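# Place orange-label carton on raised block with suction arm

## Task

Move the carton that has the orange label onto the raised block so that no part of it extends beyond the blue tape outline. The two remaining cartons must stay standing upright on the low platform, neither stacked on the other nor overhanging the platform's edge. Nothing may end up off the table. The result only counts if everything stays put on its own, with no help from the robot. Finish by releasing the carton and moving the tool away.

## Robot and tools

Robot: one six-joint arm (xarm6 type) carrying a suction cup instead of fingers. The tracked point is the cup point, the centre of the cup's rim (36 mm across) when it touches nothing. The cup faces along the cup point's own +z axis. About 4 cm behind the rim the tool body and wrist camera widen to roughly 9 cm sideways, so leave room around it near boxes and edges.

Frame: all poses and velocities use the scene frame. Its origin is on the table surface directly below the arm base. +z is up, and +y is to the left when looking along +x. Positions are in metres. Orientations are unit quaternions written w first (qw, qx, qy, qz). The base may be slightly tilted, and the reported cup point position gets less accurate at long reach.

A row is always 8 plain numbers: x, y, z, qw, qx, qy, qz, suction. The first seven form an absolute target pose for the cup point in the scene frame, not an offset. The eighth is the suction command, in [-1, 1]: above 0.01 means on, 0.01 or below means off. Suction keeps its last setting until changed. To hold an orientation, repeat the intended quaternion in every row rather than copying the possibly drifted one from the last result.

execute_actions(actions): a list of actions run in sequence. Each action is a table of 1 to 15 rows; each row lasts one control step of 1/30 s, and if fewer than 15 rows are given the last row repeats for the remaining steps. An empty list just reports the state and images. An action is rejected if its target lies over 0.6 m from the cup point's current position along any of the cup point's axes. If any action is malformed, or the first one fails that check against the latest state, nothing in the call runs.

Each step the command is clipped to at most 70 mm and 16 degrees from the measured pose, so a distant target takes several actions; after an action the arm only continues to the last clipped pose, so keep sending the remainder. If position and orientation conflict, position wins. The elbow cannot fully straighten.

move(target, speed, blocking): target is one 8-number row as above (absolute pose plus suction, which is applied at the start). The cup point follows a straight-line path toward it lasting 0.5 to 10 s; longer paths are cut off at 10 s before arriving. speed is the path's top linear speed in m/s, 0.002 to 0.5, default 0.25; turning is capped at double that value in rad/s. Rotation takes the shorter direction. The path ignores obstacles, the real motion lags and may overshoot the speed, especially with the arm stretched. Faster contact and aiming further past a surface both press harder. With blocking=false the call returns after 0.5 s while motion continues; until a result shows it ended, other moves and execute_actions are refused, so use wait or stop. The result adds a move: line giving the ending (done near target, off_target, moving, held, fault) and limits: paced means the sent pose got clipped; held means a check blocked steps, after which the arm may jump faster than requested. Distance to target is also given.

wait(seconds): 0 to 10; lets the scene run holding the last command, returns early if a running move finishes. stop(): brakes a running move to rest; needs some stopping distance. zoom_image(camera, region): enlarged view of part of the latest image from cam_head_left, cam_head_right or cam_wrist; region is [x0, y0, x1, y1] in pixels with origin at top left, no larger than 504 by 504. read_manual(section): licence texts only. finished_scene(scene): ends the current scene, given by its number; irreversible, and the goal must already hold steadily.

Results: the state line gives cup point position, quaternion and velocities (m/s, rad/s), joint positions and torques (torques include offsets and noise and are nonzero in free air), suction_measured and part_present, the Hand target the controller is heading to, and three 504x504 images in the order cam_head_left, cam_head_right, cam_wrist. Calibration data is supplied per camera (pinhole plus radial model); it may be off by a couple of degrees and millimetres. A pose unreachable line means the clearance check (which treats the base mount as part of the arm) altered or blocked the command.

Picking: switch suction on and press the rim flat onto a smooth face of the carton so it seals all round; avoid labels with gaps, seams, holes and outer edges under the rim. A sealed airtight grip reads 0.83 or more; near 0 means no seal. part_present turns 1 at 0.50 and back to 0 below 0.45. Under vacuum the cup shortens by up to about 12 mm. Vacuum alone can lift a resting object. Releasing: set the carton down so it rests on the block inside the tape, turn suction off, then retreat at least 15 mm before assuming contact is gone. If the cup seals to the table, switch suction off to free it.

Avoid: hard impacts and heavy pressing. A joint hitting its load limit (waist and shoulder 46.5, elbow and forearm roll 27.9, wrist pitch and wrist roll 18.6 N m) causes a torque fault: the arm backs off, freezes for 10 s and drops the rest of the call. Holding loads heats motors; a MOTOR HOT warning appears from 65 °C and at 80 °C the brakes lock until cool. Do not drop, slam or knock cartons, tip the other two, or push anything off the table. Loose objects may occasionally be nudged by outside disturbances, so check the final layout. The robot holds its last command while you are composing a reply.

Each tool is called after "Emit:" as name([rows], argument=value, ...), one row to a line, values as JSON.

## Session

Emit:
execute_actions(actions=[])

Scene clock: 0.00 s.
end_effector_position=(+0.3981, -0.0217, +0.3009) suction_measured=0.00 part_present=0 end_effector_quat_wxyz=(-0.001, +0.027, +1.000, +0.002) end_effector_velocity=(+0.000, +0.000, +0.001) end_effector_angular_velocity=(+0.001, -0.001, +0.000)
Joint positions: [-0.001 -0.265 -0.927 -0.001  1.196  2.359]
Joint velocities: [ 0.001 -0.001 -0.001  0.001  0.001 -0.   ]
Joint torques (N m, as the arm reports them, + toward a larger angle): no reading
Hand target: +0.398, -0.022, +0.301; -0.001, +0.027, +1.000, +0.002

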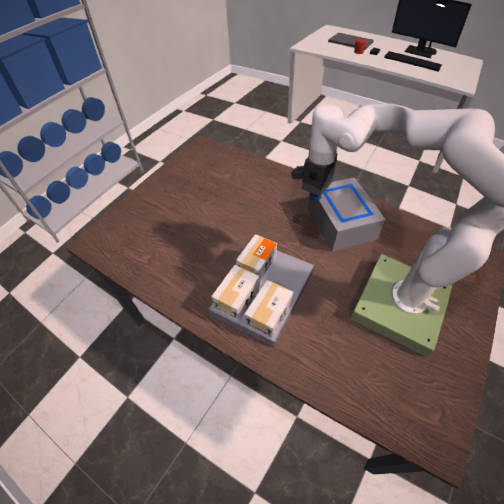

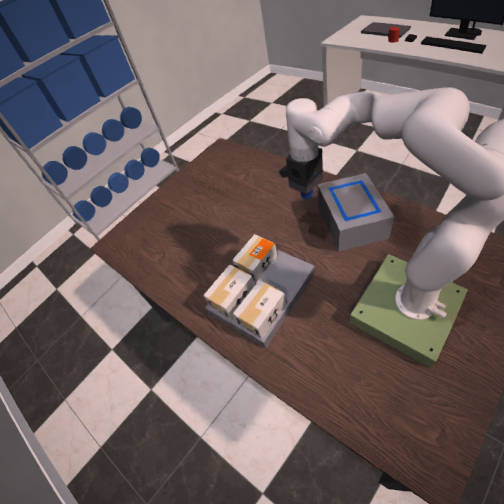

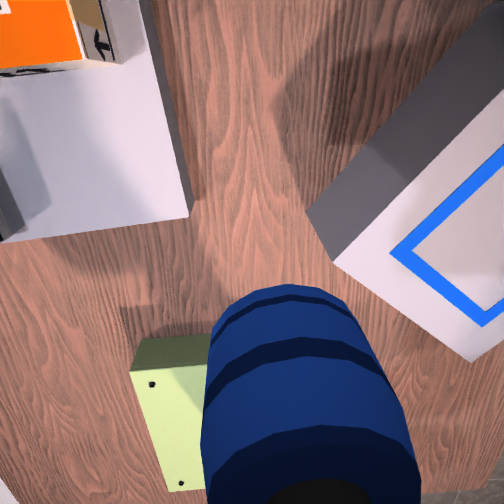

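Emit:
zoom_image(camera="cam_head_left", region=[190,160,400,360])

Emit:
zoom_image(camera="cam_head_right", region=[190,160,400,360])

Region (190, 160, 400, 360) of cam_head_left's 504x504 image, scaled by 2.400, with more detail than that image has; it fills the top 480 rows of this view, and the rest is white.

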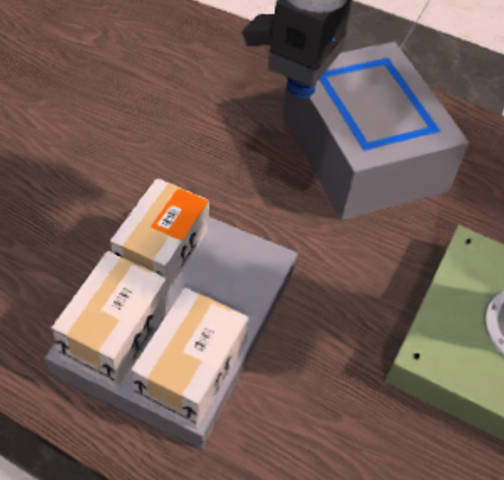

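Region (190, 160, 400, 360) of cam_head_right's 504x504 image, scaled by 2.400, with more detail than that image has; it fills the top 480 rows of this view, and the rest is white.

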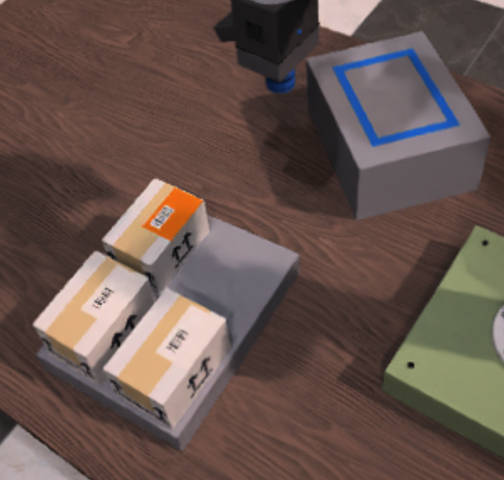

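Emit:
move(target=[0.55,0.15,0.3,0,0,1,0,0])

Scene clock: 7.87 s.
end_effector_position=(+0.5503, +0.1493, +0.3002) suction_measured=0.00 part_present=0 end_effector_quat_wxyz=(+0.001, +0.000, +1.000, -0.001) end_effector_velocity=(+0.000, +0.002, -0.001) end_effector_angular_velocity=(-0.002, +0.005, +0.002)
Joint positions: [ 0.318  0.337 -1.633 -0.005  1.297  2.626]
Joint velocities: [ 0.003  0.009 -0.01  -0.     0.007  0.001]
Joint torques (N m, as the arm reports them, + toward a larger angle): [  1.57 -25.27 -13.67  -0.15  -1.34   0.16]
Hand target: +0.550, +0.150, +0.300; +0.000, +0.000, +1.000, -0.001
Off the commanded pose: 0.001 m, 0 deg.
move: done
camera_calibration (this result's frames):
cam_wrist: T_world_to_cam=[[-0.0377467, -0.997461, 0.0603898, 0.159326], [-0.886913, 0.0612833, 0.457853, 0.36361], [-0.460391, -0.0362781, -0.886975, 0.604568], [0, 0, 0, 1]] pos_world=[0.606842, 0.158571, 0.360135]

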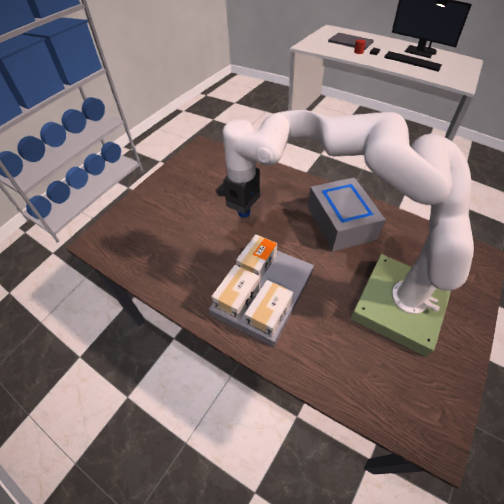

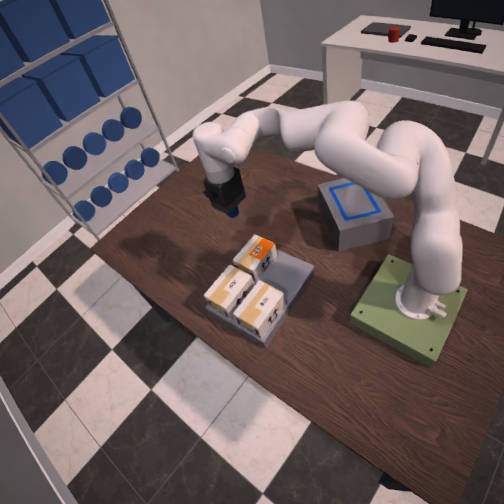

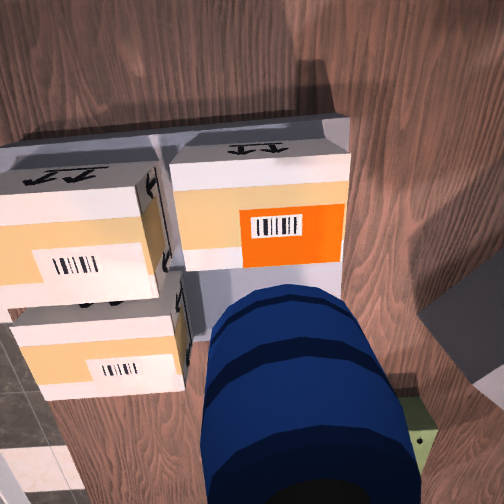

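Emit:
move(target=[0.512,0.135,0.16,0,0,1,0,0])

Emit:
move(target=[0.512,0.135,0.118,0,0,1,0,1], speed=0.04)

Scene clock: 15.10 s.
end_effector_position=(+0.5122, +0.1352, +0.1609) suction_measured=0.00 part_present=0 end_effector_quat_wxyz=(+0.001, -0.000, +1.000, +0.000) end_effector_velocity=(-0.004, -0.001, -0.007) end_effector_angular_velocity=(-0.004, +0.013, +0.001)
Joint positions: [ 0.31   0.325 -1.202 -0.004  0.878  2.618]
Joint velocities: [ 0.     0.006  0.011 -0.001 -0.003 -0.   ]
Joint torques (N m, as the arm reports them, + toward a larger angle): [  1.6  -24.52 -12.85  -0.13  -1.22   0.11]
Hand target: +0.512, +0.135, +0.160; -0.000, -0.000, +1.000, +0.000
Off the commanded pose: 0.001 m, 0 deg.
move: done
camera_calibration (this result's frames):
cam_wrist: T_world_to_cam=[[-0.0367727, -0.997597, 0.0587165, 0.15211], [-0.887094, 0.0596398, 0.45772, 0.39487], [-0.460122, -0.0352555, -0.887156, 0.462713], [0, 0, 0, 1]] pos_world=[0.568785, 0.144508, 0.220828]

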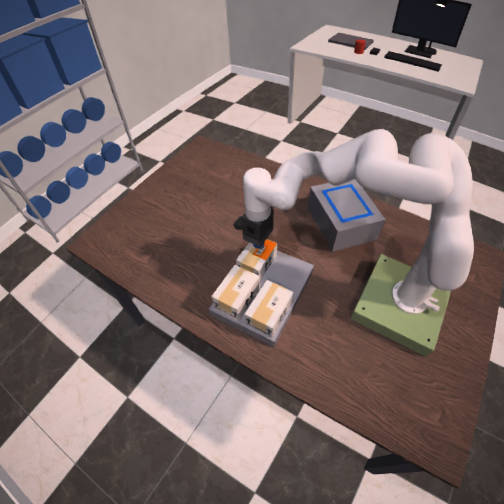

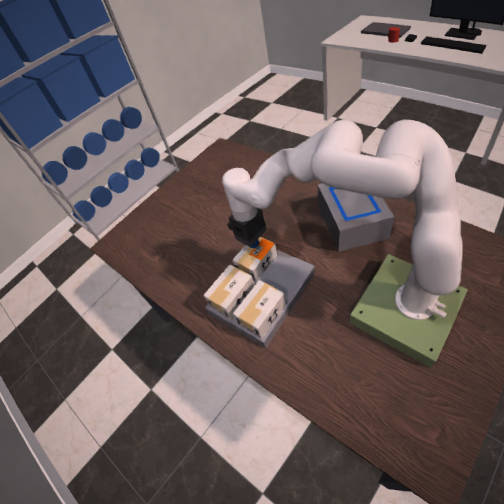

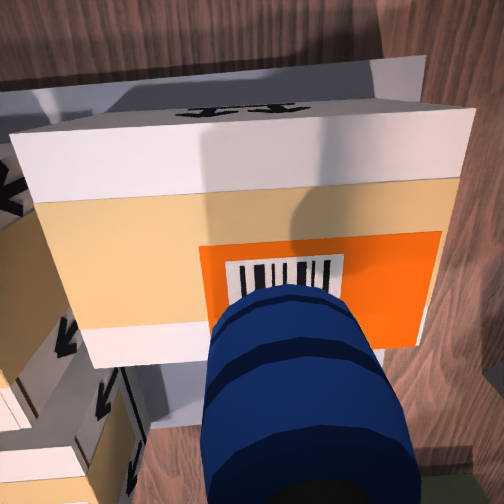

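Scene clock: 16.60 s.
end_effector_position=(+0.5119, +0.1350, +0.1180) suction_measured=1.00 part_present=1 end_effector_quat_wxyz=(-0.000, -0.000, +1.000, +0.000) end_effector_velocity=(-0.001, -0.000, -0.002) end_effector_angular_velocity=(-0.001, +0.004, +0.001)
Joint positions: [ 0.309  0.399 -1.171 -0.005  0.775  2.619]
Joint velocities: [ 0.     0.002  0.002 -0.    -0.001 -0.   ]
Joint torques (N m, as the arm reports them, + toward a larger angle): [  1.62 -27.09 -13.55  -0.08  -1.59   0.21]
Hand target: +0.512, +0.135, +0.118; -0.000, -0.000, +1.000, +0.000
Off the commanded pose: 0.000 m, 0 deg.
move: done
camera_calibration (this result's frames):
cam_wrist: T_world_to_cam=[[-0.0370736, -0.997548, 0.0593613, 0.154458], [-0.886373, 0.0602576, 0.459033, 0.413596], [-0.461484, -0.0355983, -0.886434, 0.425218], [0, 0, 0, 1]] pos_world=[0.568558, 0.144294, 0.177904]

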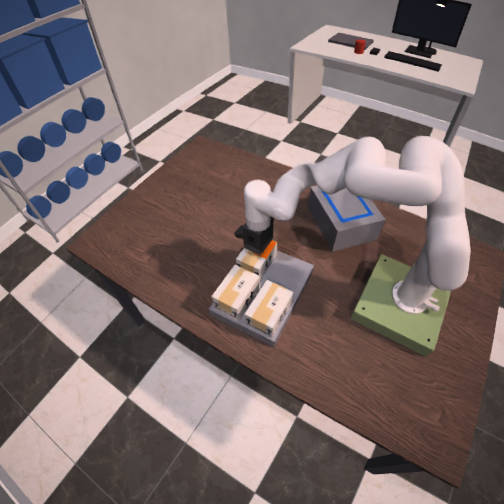

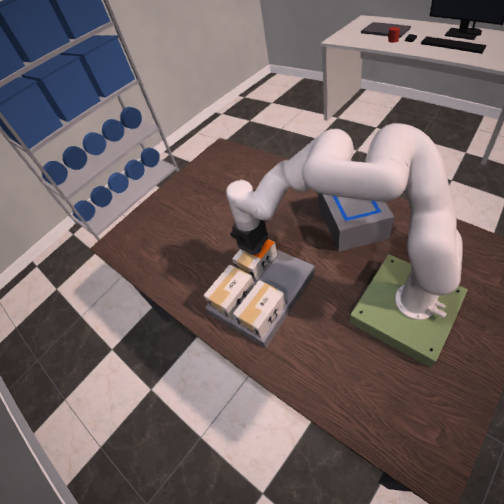

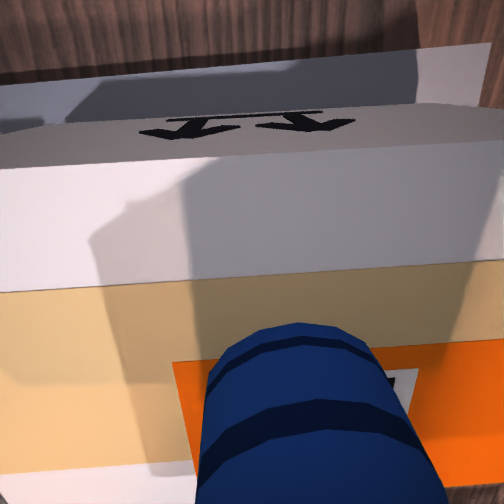

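Emit:
move(target=[0.5,0.13,0.27,0,0,1,0,1], speed=0.15)

Emit:
move(target=[0.331,-0.255,0.25,0,-0.415,0.91,0,1])

Emit:
zoom_image(camera="cam_head_left", region=[280,130,420,270])

Emit:
zoom_image(camera="cam_head_right", region=[280,130,420,270])

Scene clock: 28.57 s.
end_effector_position=(+0.4998, +0.1299, +0.2690) suction_measured=1.00 part_present=1 end_effector_quat_wxyz=(-0.001, +0.000, +1.000, -0.000) end_effector_velocity=(+0.003, +0.001, +0.007) end_effector_angular_velocity=(+0.004, -0.014, +0.001)
Joint positions: [ 0.307  0.161 -1.306 -0.004  1.15   2.616]
Joint velocities: [ 0.001 -0.006 -0.01   0.     0.002 -0.   ]
Joint torques (N m, as the arm reports them, + toward a larger angle): [  1.75 -24.95 -15.27  -0.05  -1.52   0.22]
Hand target: +0.500, +0.130, +0.270; +0.000, +0.000, +1.000, -0.000
Off the commanded pose: 0.001 m, 0 deg.
move: done
camera_calibration (this result's frames):
cam_wrist: T_world_to_cam=[[-0.0374423, -0.997482, 0.0602366, 0.139874], [-0.885519, 0.0610531, 0.460575, 0.332963], [-0.463093, -0.0360957, -0.885574, 0.553902], [0, 0, 0, 1]] pos_world=[0.55659, 0.139187, 0.328742]

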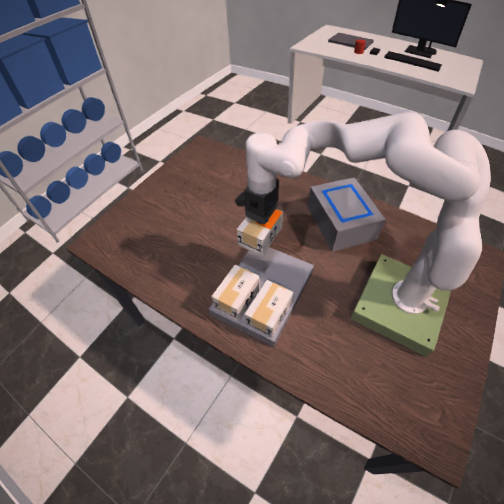

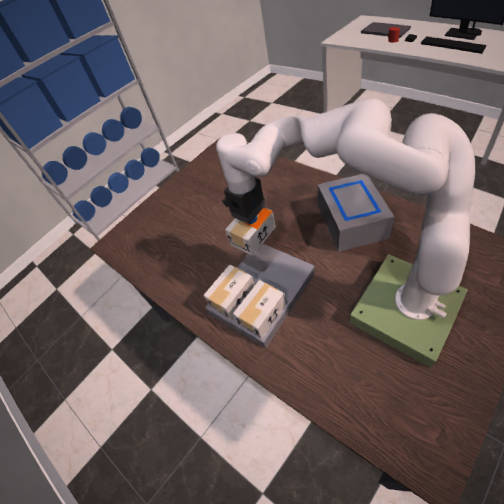

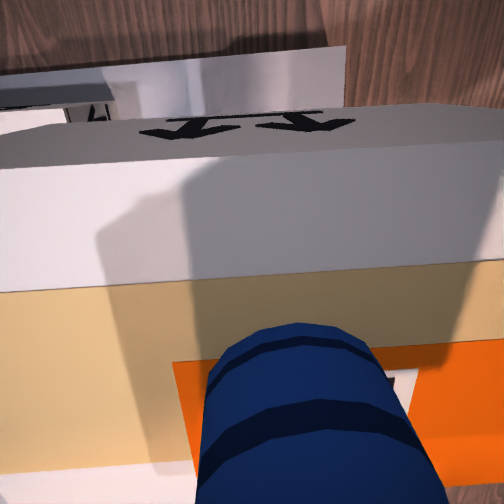

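Scene clock: 30.80 s.
end_effector_position=(+0.3307, -0.2535, +0.2501) suction_measured=1.00 part_present=1 end_effector_quat_wxyz=(+0.001, -0.415, +0.910, +0.002) end_effector_velocity=(-0.001, -0.002, -0.000) end_effector_angular_velocity=(+0.003, -0.000, +0.002)
Joint positions: [-0.601 -0.166 -0.878 -0.002  1.045  0.85 ]
Joint velocities: [-0.006  0.004 -0.003  0.003  0.001 -0.01 ]
Joint torques (N m, as the arm reports them, + toward a larger angle): [  1.46 -17.12 -15.01  -0.09  -1.52   0.14]
Hand target: +0.330, -0.254, +0.250; +0.001, -0.415, +0.910, +0.002
Off the commanded pose: 0.002 m, 0 deg.
move: done
camera_calibration (this result's frames):
cam_wrist: T_world_to_cam=[[0.729124, -0.682003, 0.0570152, -0.420477], [-0.62638, -0.631445, 0.457084, -0.0451208], [-0.27573, -0.368984, -0.887594, 0.299166], [0, 0, 0, 1]] pos_world=[0.360806, -0.20487, 0.310136]

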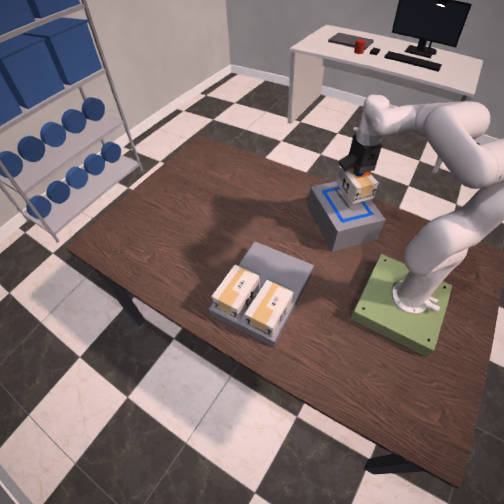

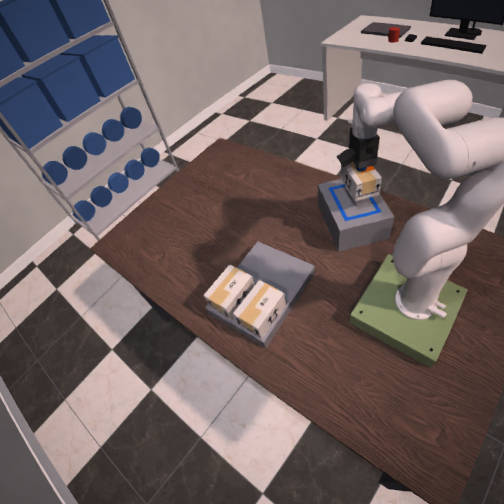

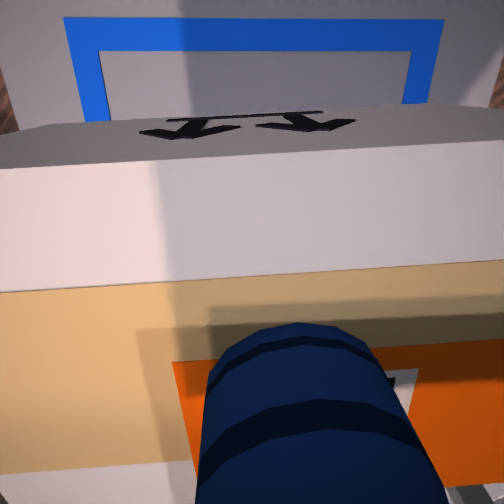

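Region (280, 130, 420, 270) of cam_head_left's 504x504 image, scaled by 3.600, with more detail than that image has.

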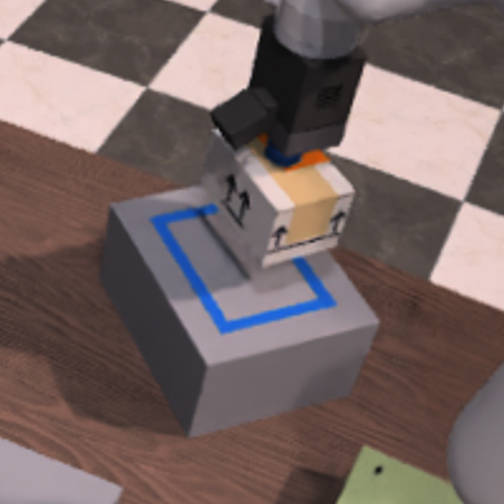

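Region (280, 130, 420, 270) of cam_head_right's 504x504 image, scaled by 3.600, with more detail than that image has.

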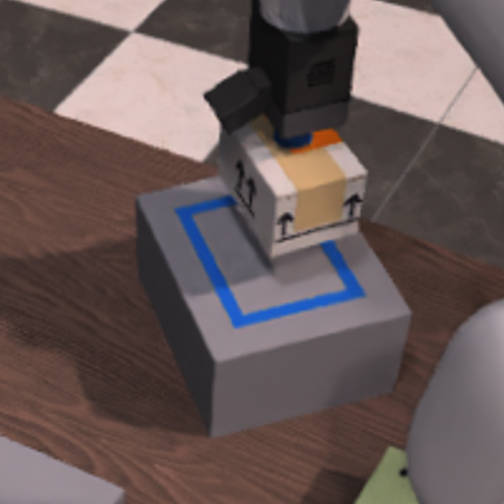

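Emit:
move(target=[0.35,-0.235,0.222,0,-0.391,0.92,0,1], speed=0.08)

Emit:
zoom_image(camera="cam_head_left", region=[280,130,420,270])

Scene clock: 34.57 s.
end_effector_position=(+0.3500, -0.2352, +0.2223) suction_measured=1.00 part_present=1 end_effector_quat_wxyz=(+0.000, -0.391, +0.920, -0.000) end_effector_velocity=(-0.000, +0.000, -0.002) end_effector_angular_velocity=(+0.001, +0.003, -0.002)
Joint positions: [-0.538 -0.116 -0.844 -0.006  0.959  0.968]
Joint velocities: [ 0.001  0.002  0.002 -0.001 -0.002  0.003]
Joint torques (N m, as the arm reports them, + toward a larger angle): [  1.71 -17.48 -14.54   0.01  -1.6    0.19]
Hand target: +0.350, -0.235, +0.222; -0.000, -0.391, +0.920, -0.000
Off the commanded pose: 0.000 m, 0 deg.
move: done
camera_calibration (this result's frames):
cam_wrist: T_world_to_cam=[[0.69239, -0.719005, 0.0602372, -0.417101], [-0.658867, -0.596027, 0.458962, 0.0105345], [-0.294093, -0.357469, -0.886412, 0.295471], [0, 0, 0, 1]] pos_world=[0.382633, -0.187997, 0.282199]

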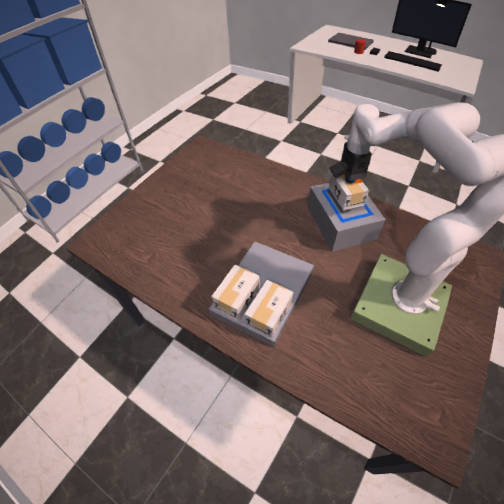

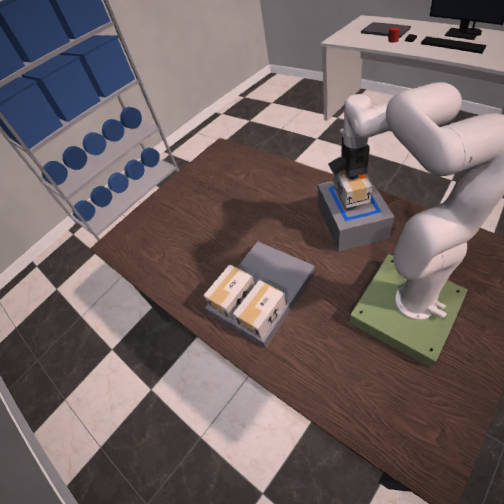

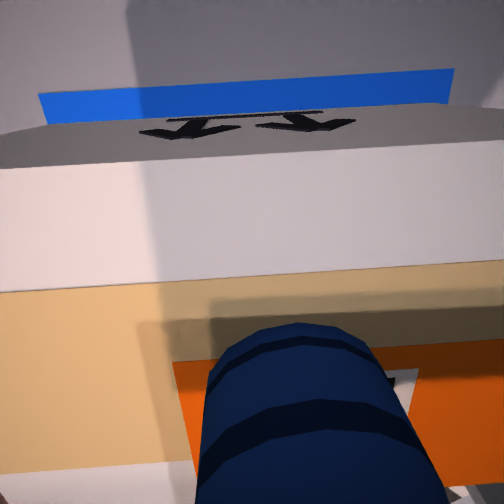

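Region (280, 130, 420, 270) of cam_head_left's 504x504 image, scaled by 3.600, with more detail than that image has.

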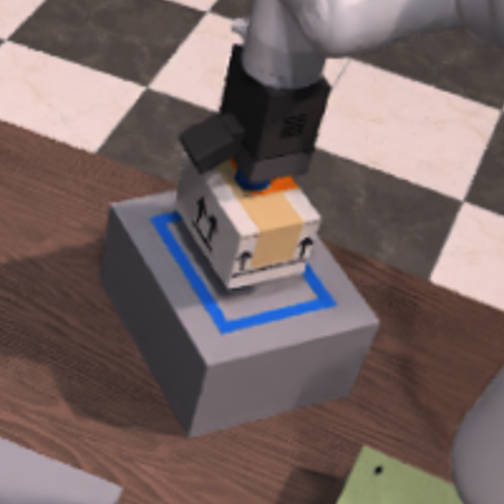

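Emit:
move(target=[0.35,-0.235,0.205,0,-0.391,0.92,0,1], speed=0.02)

Emit:
zoom_image(camera="cam_head_right", region=[280,130,420,270])

Scene clock: 37.33 s.
end_effector_position=(+0.3500, -0.2350, +0.2051) suction_measured=1.00 part_present=1 end_effector_quat_wxyz=(+0.000, -0.391, +0.920, +0.000) end_effector_velocity=(+0.001, -0.000, +0.000) end_effector_angular_velocity=(-0.002, -0.002, +0.002)
Joint positions: [-0.538 -0.091 -0.818 -0.006  0.908  0.968]
Joint velocities: [ 0.001  0.001 -0.    -0.001 -0.003 -0.   ]
Joint torques (N m, as the arm reports them, + toward a larger angle): [  1.76 -17.84 -14.24  -0.05  -1.54   0.2 ]
Hand target: +0.350, -0.235, +0.205; +0.000, -0.391, +0.920, +0.000
Off the commanded pose: 0.000 m, 0 deg.
move: done
camera_calibration (this result's frames):
cam_wrist: T_world_to_cam=[[0.692422, -0.71904, 0.0594378, -0.415682], [-0.658621, -0.5963, 0.45896, 0.0184235], [-0.294568, -0.356941, -0.886467, 0.280564], [0, 0, 0, 1]] pos_world=[0.382606, -0.187761, 0.264962]

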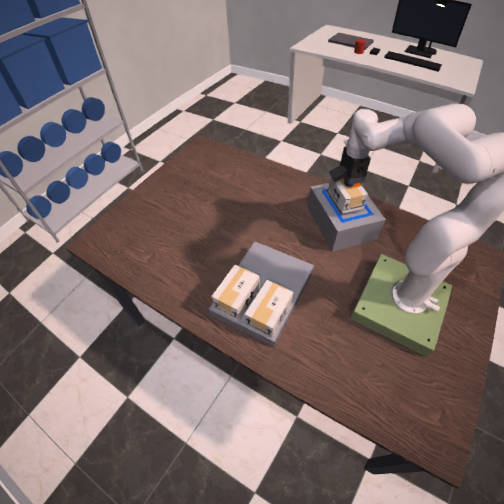

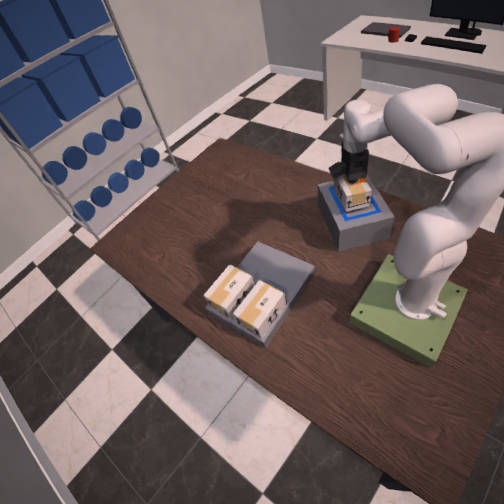

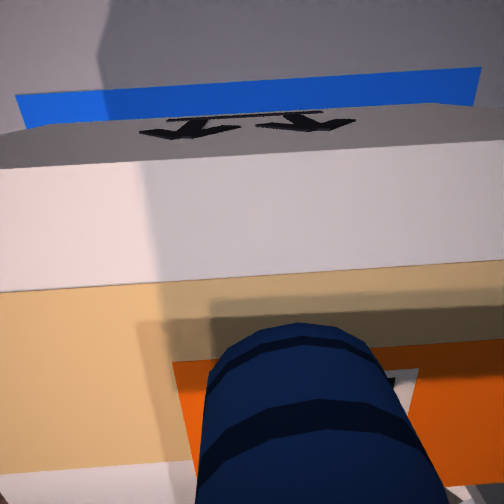

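Region (280, 130, 420, 270) of cam_head_right's 504x504 image, scaled by 3.600, with more detail than that image has.

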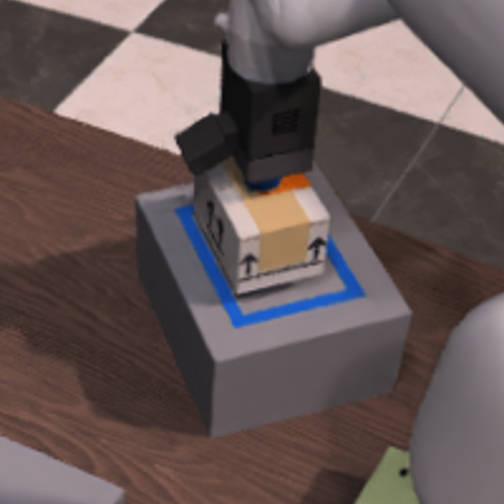

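Emit:
move(target=[0.35,-0.235,0.19,0,-0.391,0.92,0,1], speed=0.02)

Scene clock: 40.07 s.
end_effector_position=(+0.3500, -0.2350, +0.1901) suction_measured=1.00 part_present=1 end_effector_quat_wxyz=(+0.000, -0.391, +0.920, +0.000) end_effector_velocity=(+0.002, -0.001, +0.001) end_effector_angular_velocity=(-0.005, -0.007, +0.000)
Joint positions: [-0.538 -0.066 -0.797 -0.006  0.863  0.968]
Joint velocities: [ 0.    -0.    -0.002 -0.    -0.006 -0.   ]
Joint torques (N m, as the arm reports them, + toward a larger angle): [  1.7  -18.14 -14.2   -0.09  -1.57   0.14]
Hand target: +0.350, -0.235, +0.190; +0.000, -0.391, +0.920, +0.000
Off the commanded pose: 0.000 m, 0 deg.
move: done
camera_calibration (this result's frames):
cam_wrist: T_world_to_cam=[[0.692416, -0.719046, 0.0594347, -0.414792], [-0.658625, -0.596296, 0.458959, 0.0253118], [-0.294572, -0.356936, -0.886467, 0.267268], [0, 0, 0, 1]] pos_world=[0.382609, -0.187764, 0.24996]

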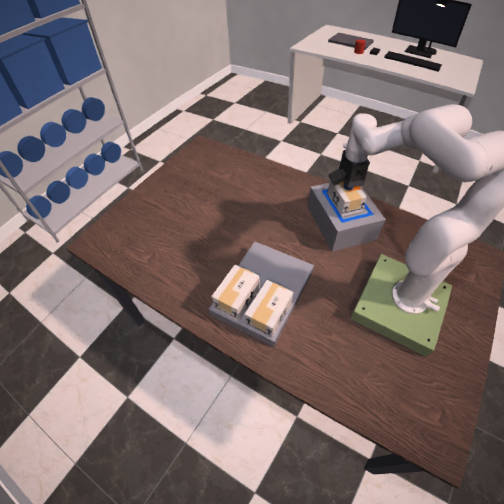

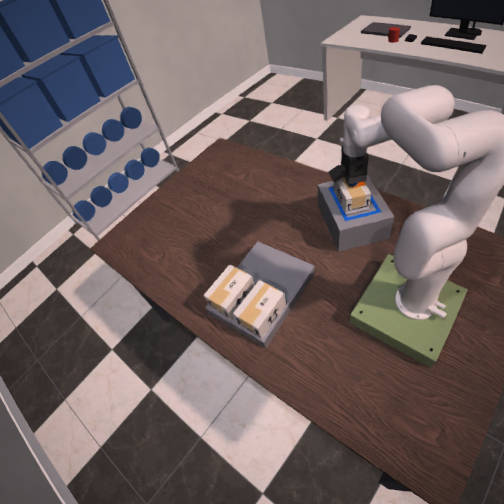

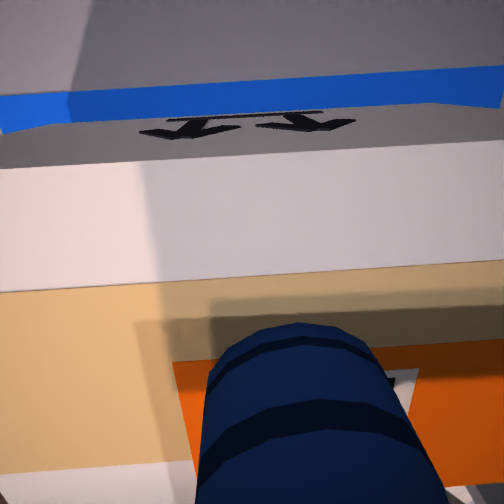

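Emit:
move(target=[0.349,-0.236,0.18,0,-0.391,0.92,0,1], speed=0.02)

Scene clock: 42.07 s.
end_effector_position=(+0.3501, -0.2366, +0.1819) suction_measured=1.00 part_present=1 end_effector_quat_wxyz=(+0.001, -0.391, +0.920, -0.002) end_effector_velocity=(+0.001, +0.000, -0.001) end_effector_angular_velocity=(-0.001, -0.003, +0.000)
Joint positions: [-0.541 -0.051 -0.786 -0.006  0.833  0.965]
Joint velocities: [ 0.     0.001  0.002  0.001 -0.006 -0.   ]
Joint torques (N m, as the arm reports them, + toward a larger angle): [  1.63 -12.84 -11.23  -0.14  -1.65   0.2 ]
Hand target: +0.349, -0.236, +0.180; +0.000, -0.391, +0.920, +0.000
Off the commanded pose: 0.002 m, 0 deg.
move: done
camera_calibration (this result's frames):
cam_wrist: T_world_to_cam=[[0.692245, -0.718859, 0.06355, -0.416224], [-0.660209, -0.595277, 0.458006, 0.0291301], [-0.291412, -0.359008, -0.886675, 0.257887], [0, 0, 0, 1]] pos_world=[0.382512, -0.189283, 0.241771]

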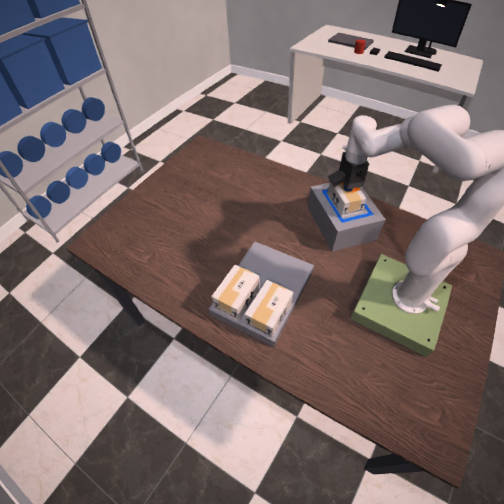

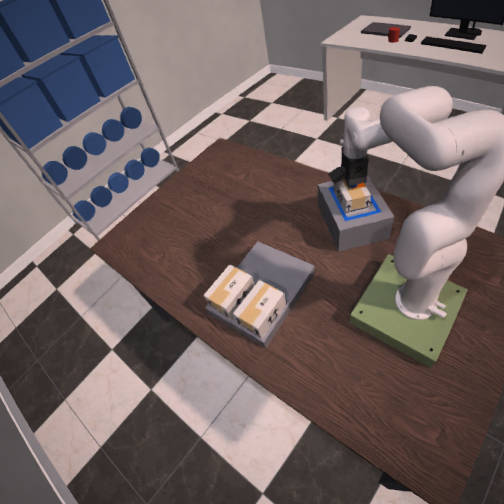

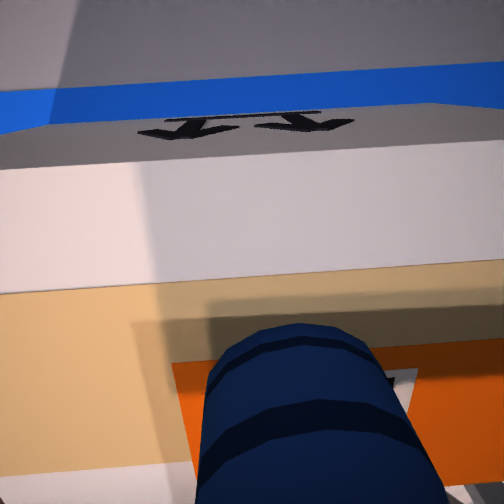

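Emit:
execute_actions([
  [[0.35,-0.236,0.184,0,-0.391,0.92,0,0]],
])

Emit:
move(target=[0.35,-0.236,0.34,0,-0.391,0.92,0,0])

Scene clock: 44.63 s.
end_effector_position=(+0.3492, -0.2356, +0.1828) suction_measured=0.00 part_present=0 end_effector_quat_wxyz=(-0.001, -0.391, +0.920, +0.001) end_effector_velocity=(+0.001, -0.001, +0.004) end_effector_angular_velocity=(-0.004, -0.005, -0.001)
Joint positions: [-0.54  -0.052 -0.79  -0.006  0.844  0.966]
Joint velocities: [-0.001 -0.006 -0.004 -0.     0.004  0.   ]
Joint torques (N m, as the arm reports them, + toward a larger angle): [ 2.21 -9.34 -7.22  0.09  0.01  0.24]
Hand target: +0.350, -0.236, +0.184; -0.000, -0.391, +0.920, -0.000
Off the commanded pose: 0.002 m, 0 deg.
camera_calibration (this result's frames):
cam_wrist: T_world_to_cam=[[0.692446, -0.719262, 0.0564047, -0.413737], [-0.657507, -0.596942, 0.459723, 0.0271323], [-0.296991, -0.35542, -0.886269, 0.261478], [0, 0, 0, 1]] pos_world=[0.381987, -0.188454, 0.242603]

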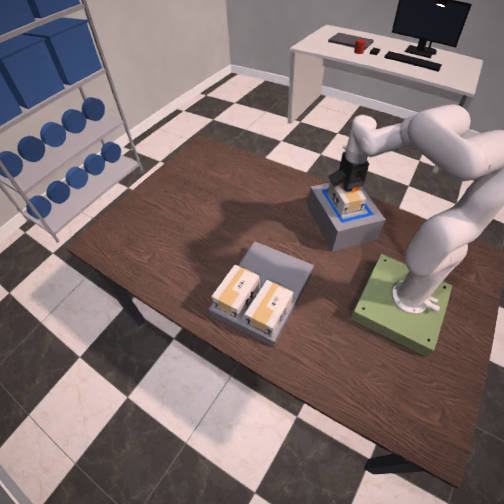

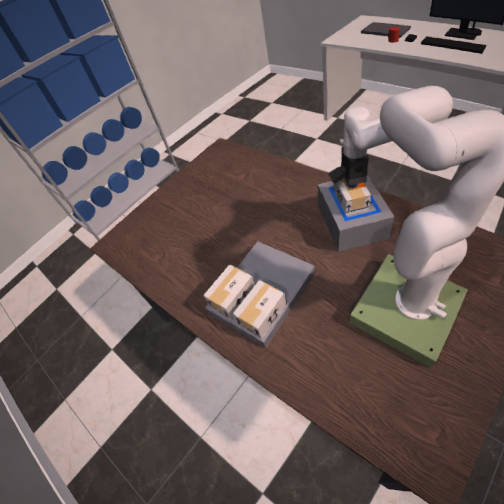

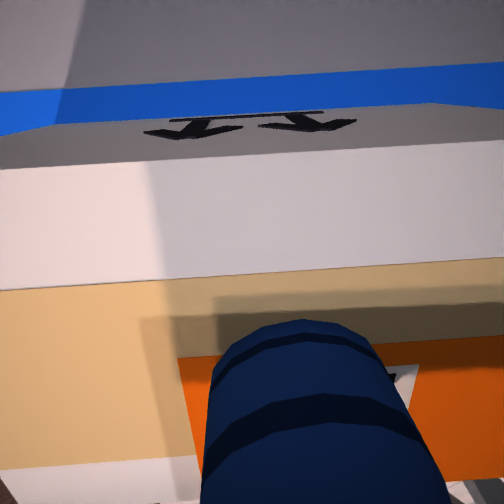

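Scene clock: 45.73 s.
end_effector_position=(+0.3499, -0.2360, +0.3389) suction_measured=0.00 part_present=0 end_effector_quat_wxyz=(-0.001, -0.391, +0.920, +0.001) end_effector_velocity=(+0.002, -0.001, +0.008) end_effector_angular_velocity=(-0.006, -0.011, -0.000)
Joint positions: [-0.538 -0.202 -1.099 -0.005  1.302  0.966]
Joint velocities: [ 0.001 -0.004 -0.015  0.001  0.006  0.   ]
Joint torques (N m, as the arm reports them, + toward a larger angle): [  1.67 -14.89 -13.68  -0.14  -1.43   0.17]
Hand target: +0.350, -0.236, +0.340; -0.000, -0.391, +0.920, -0.000
Off the commanded pose: 0.001 m, 0 deg.
move: done
camera_calibration (this result's frames):
cam_wrist: T_world_to_cam=[[0.692132, -0.719474, 0.0575393, -0.423668], [-0.658108, -0.596338, 0.459648, -0.0441352], [-0.296392, -0.356004, -0.886235, 0.399565], [0, 0, 0, 1]] pos_world=[0.382616, -0.188891, 0.398773]

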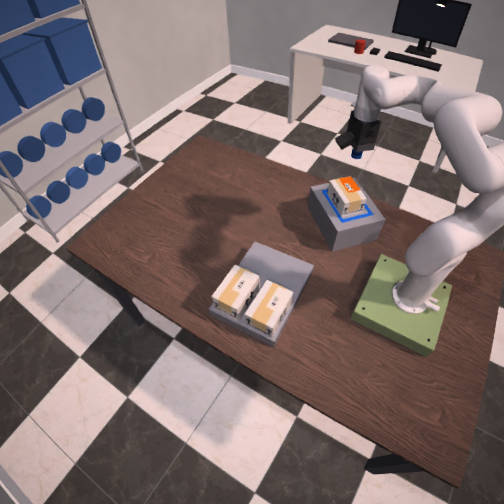

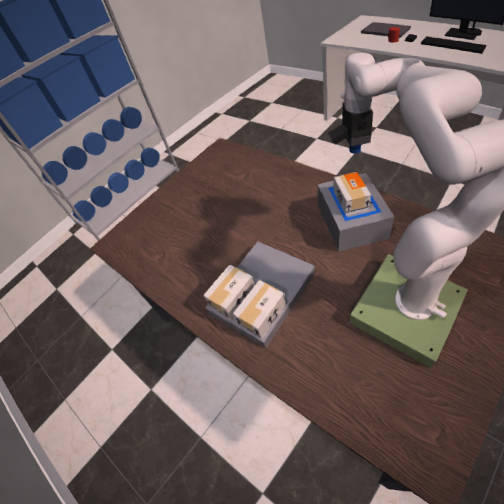

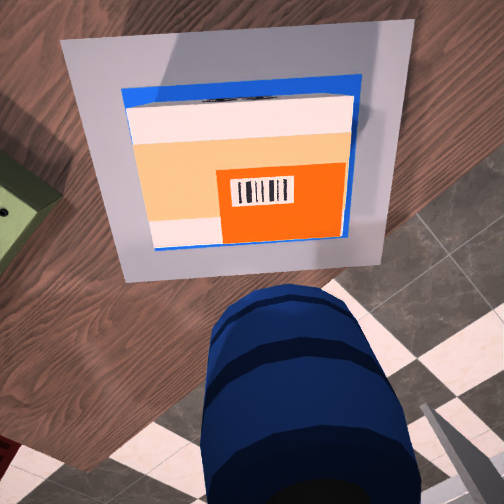

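Emit:
finished_scene(scene=1)

The scene is finished: the task was done.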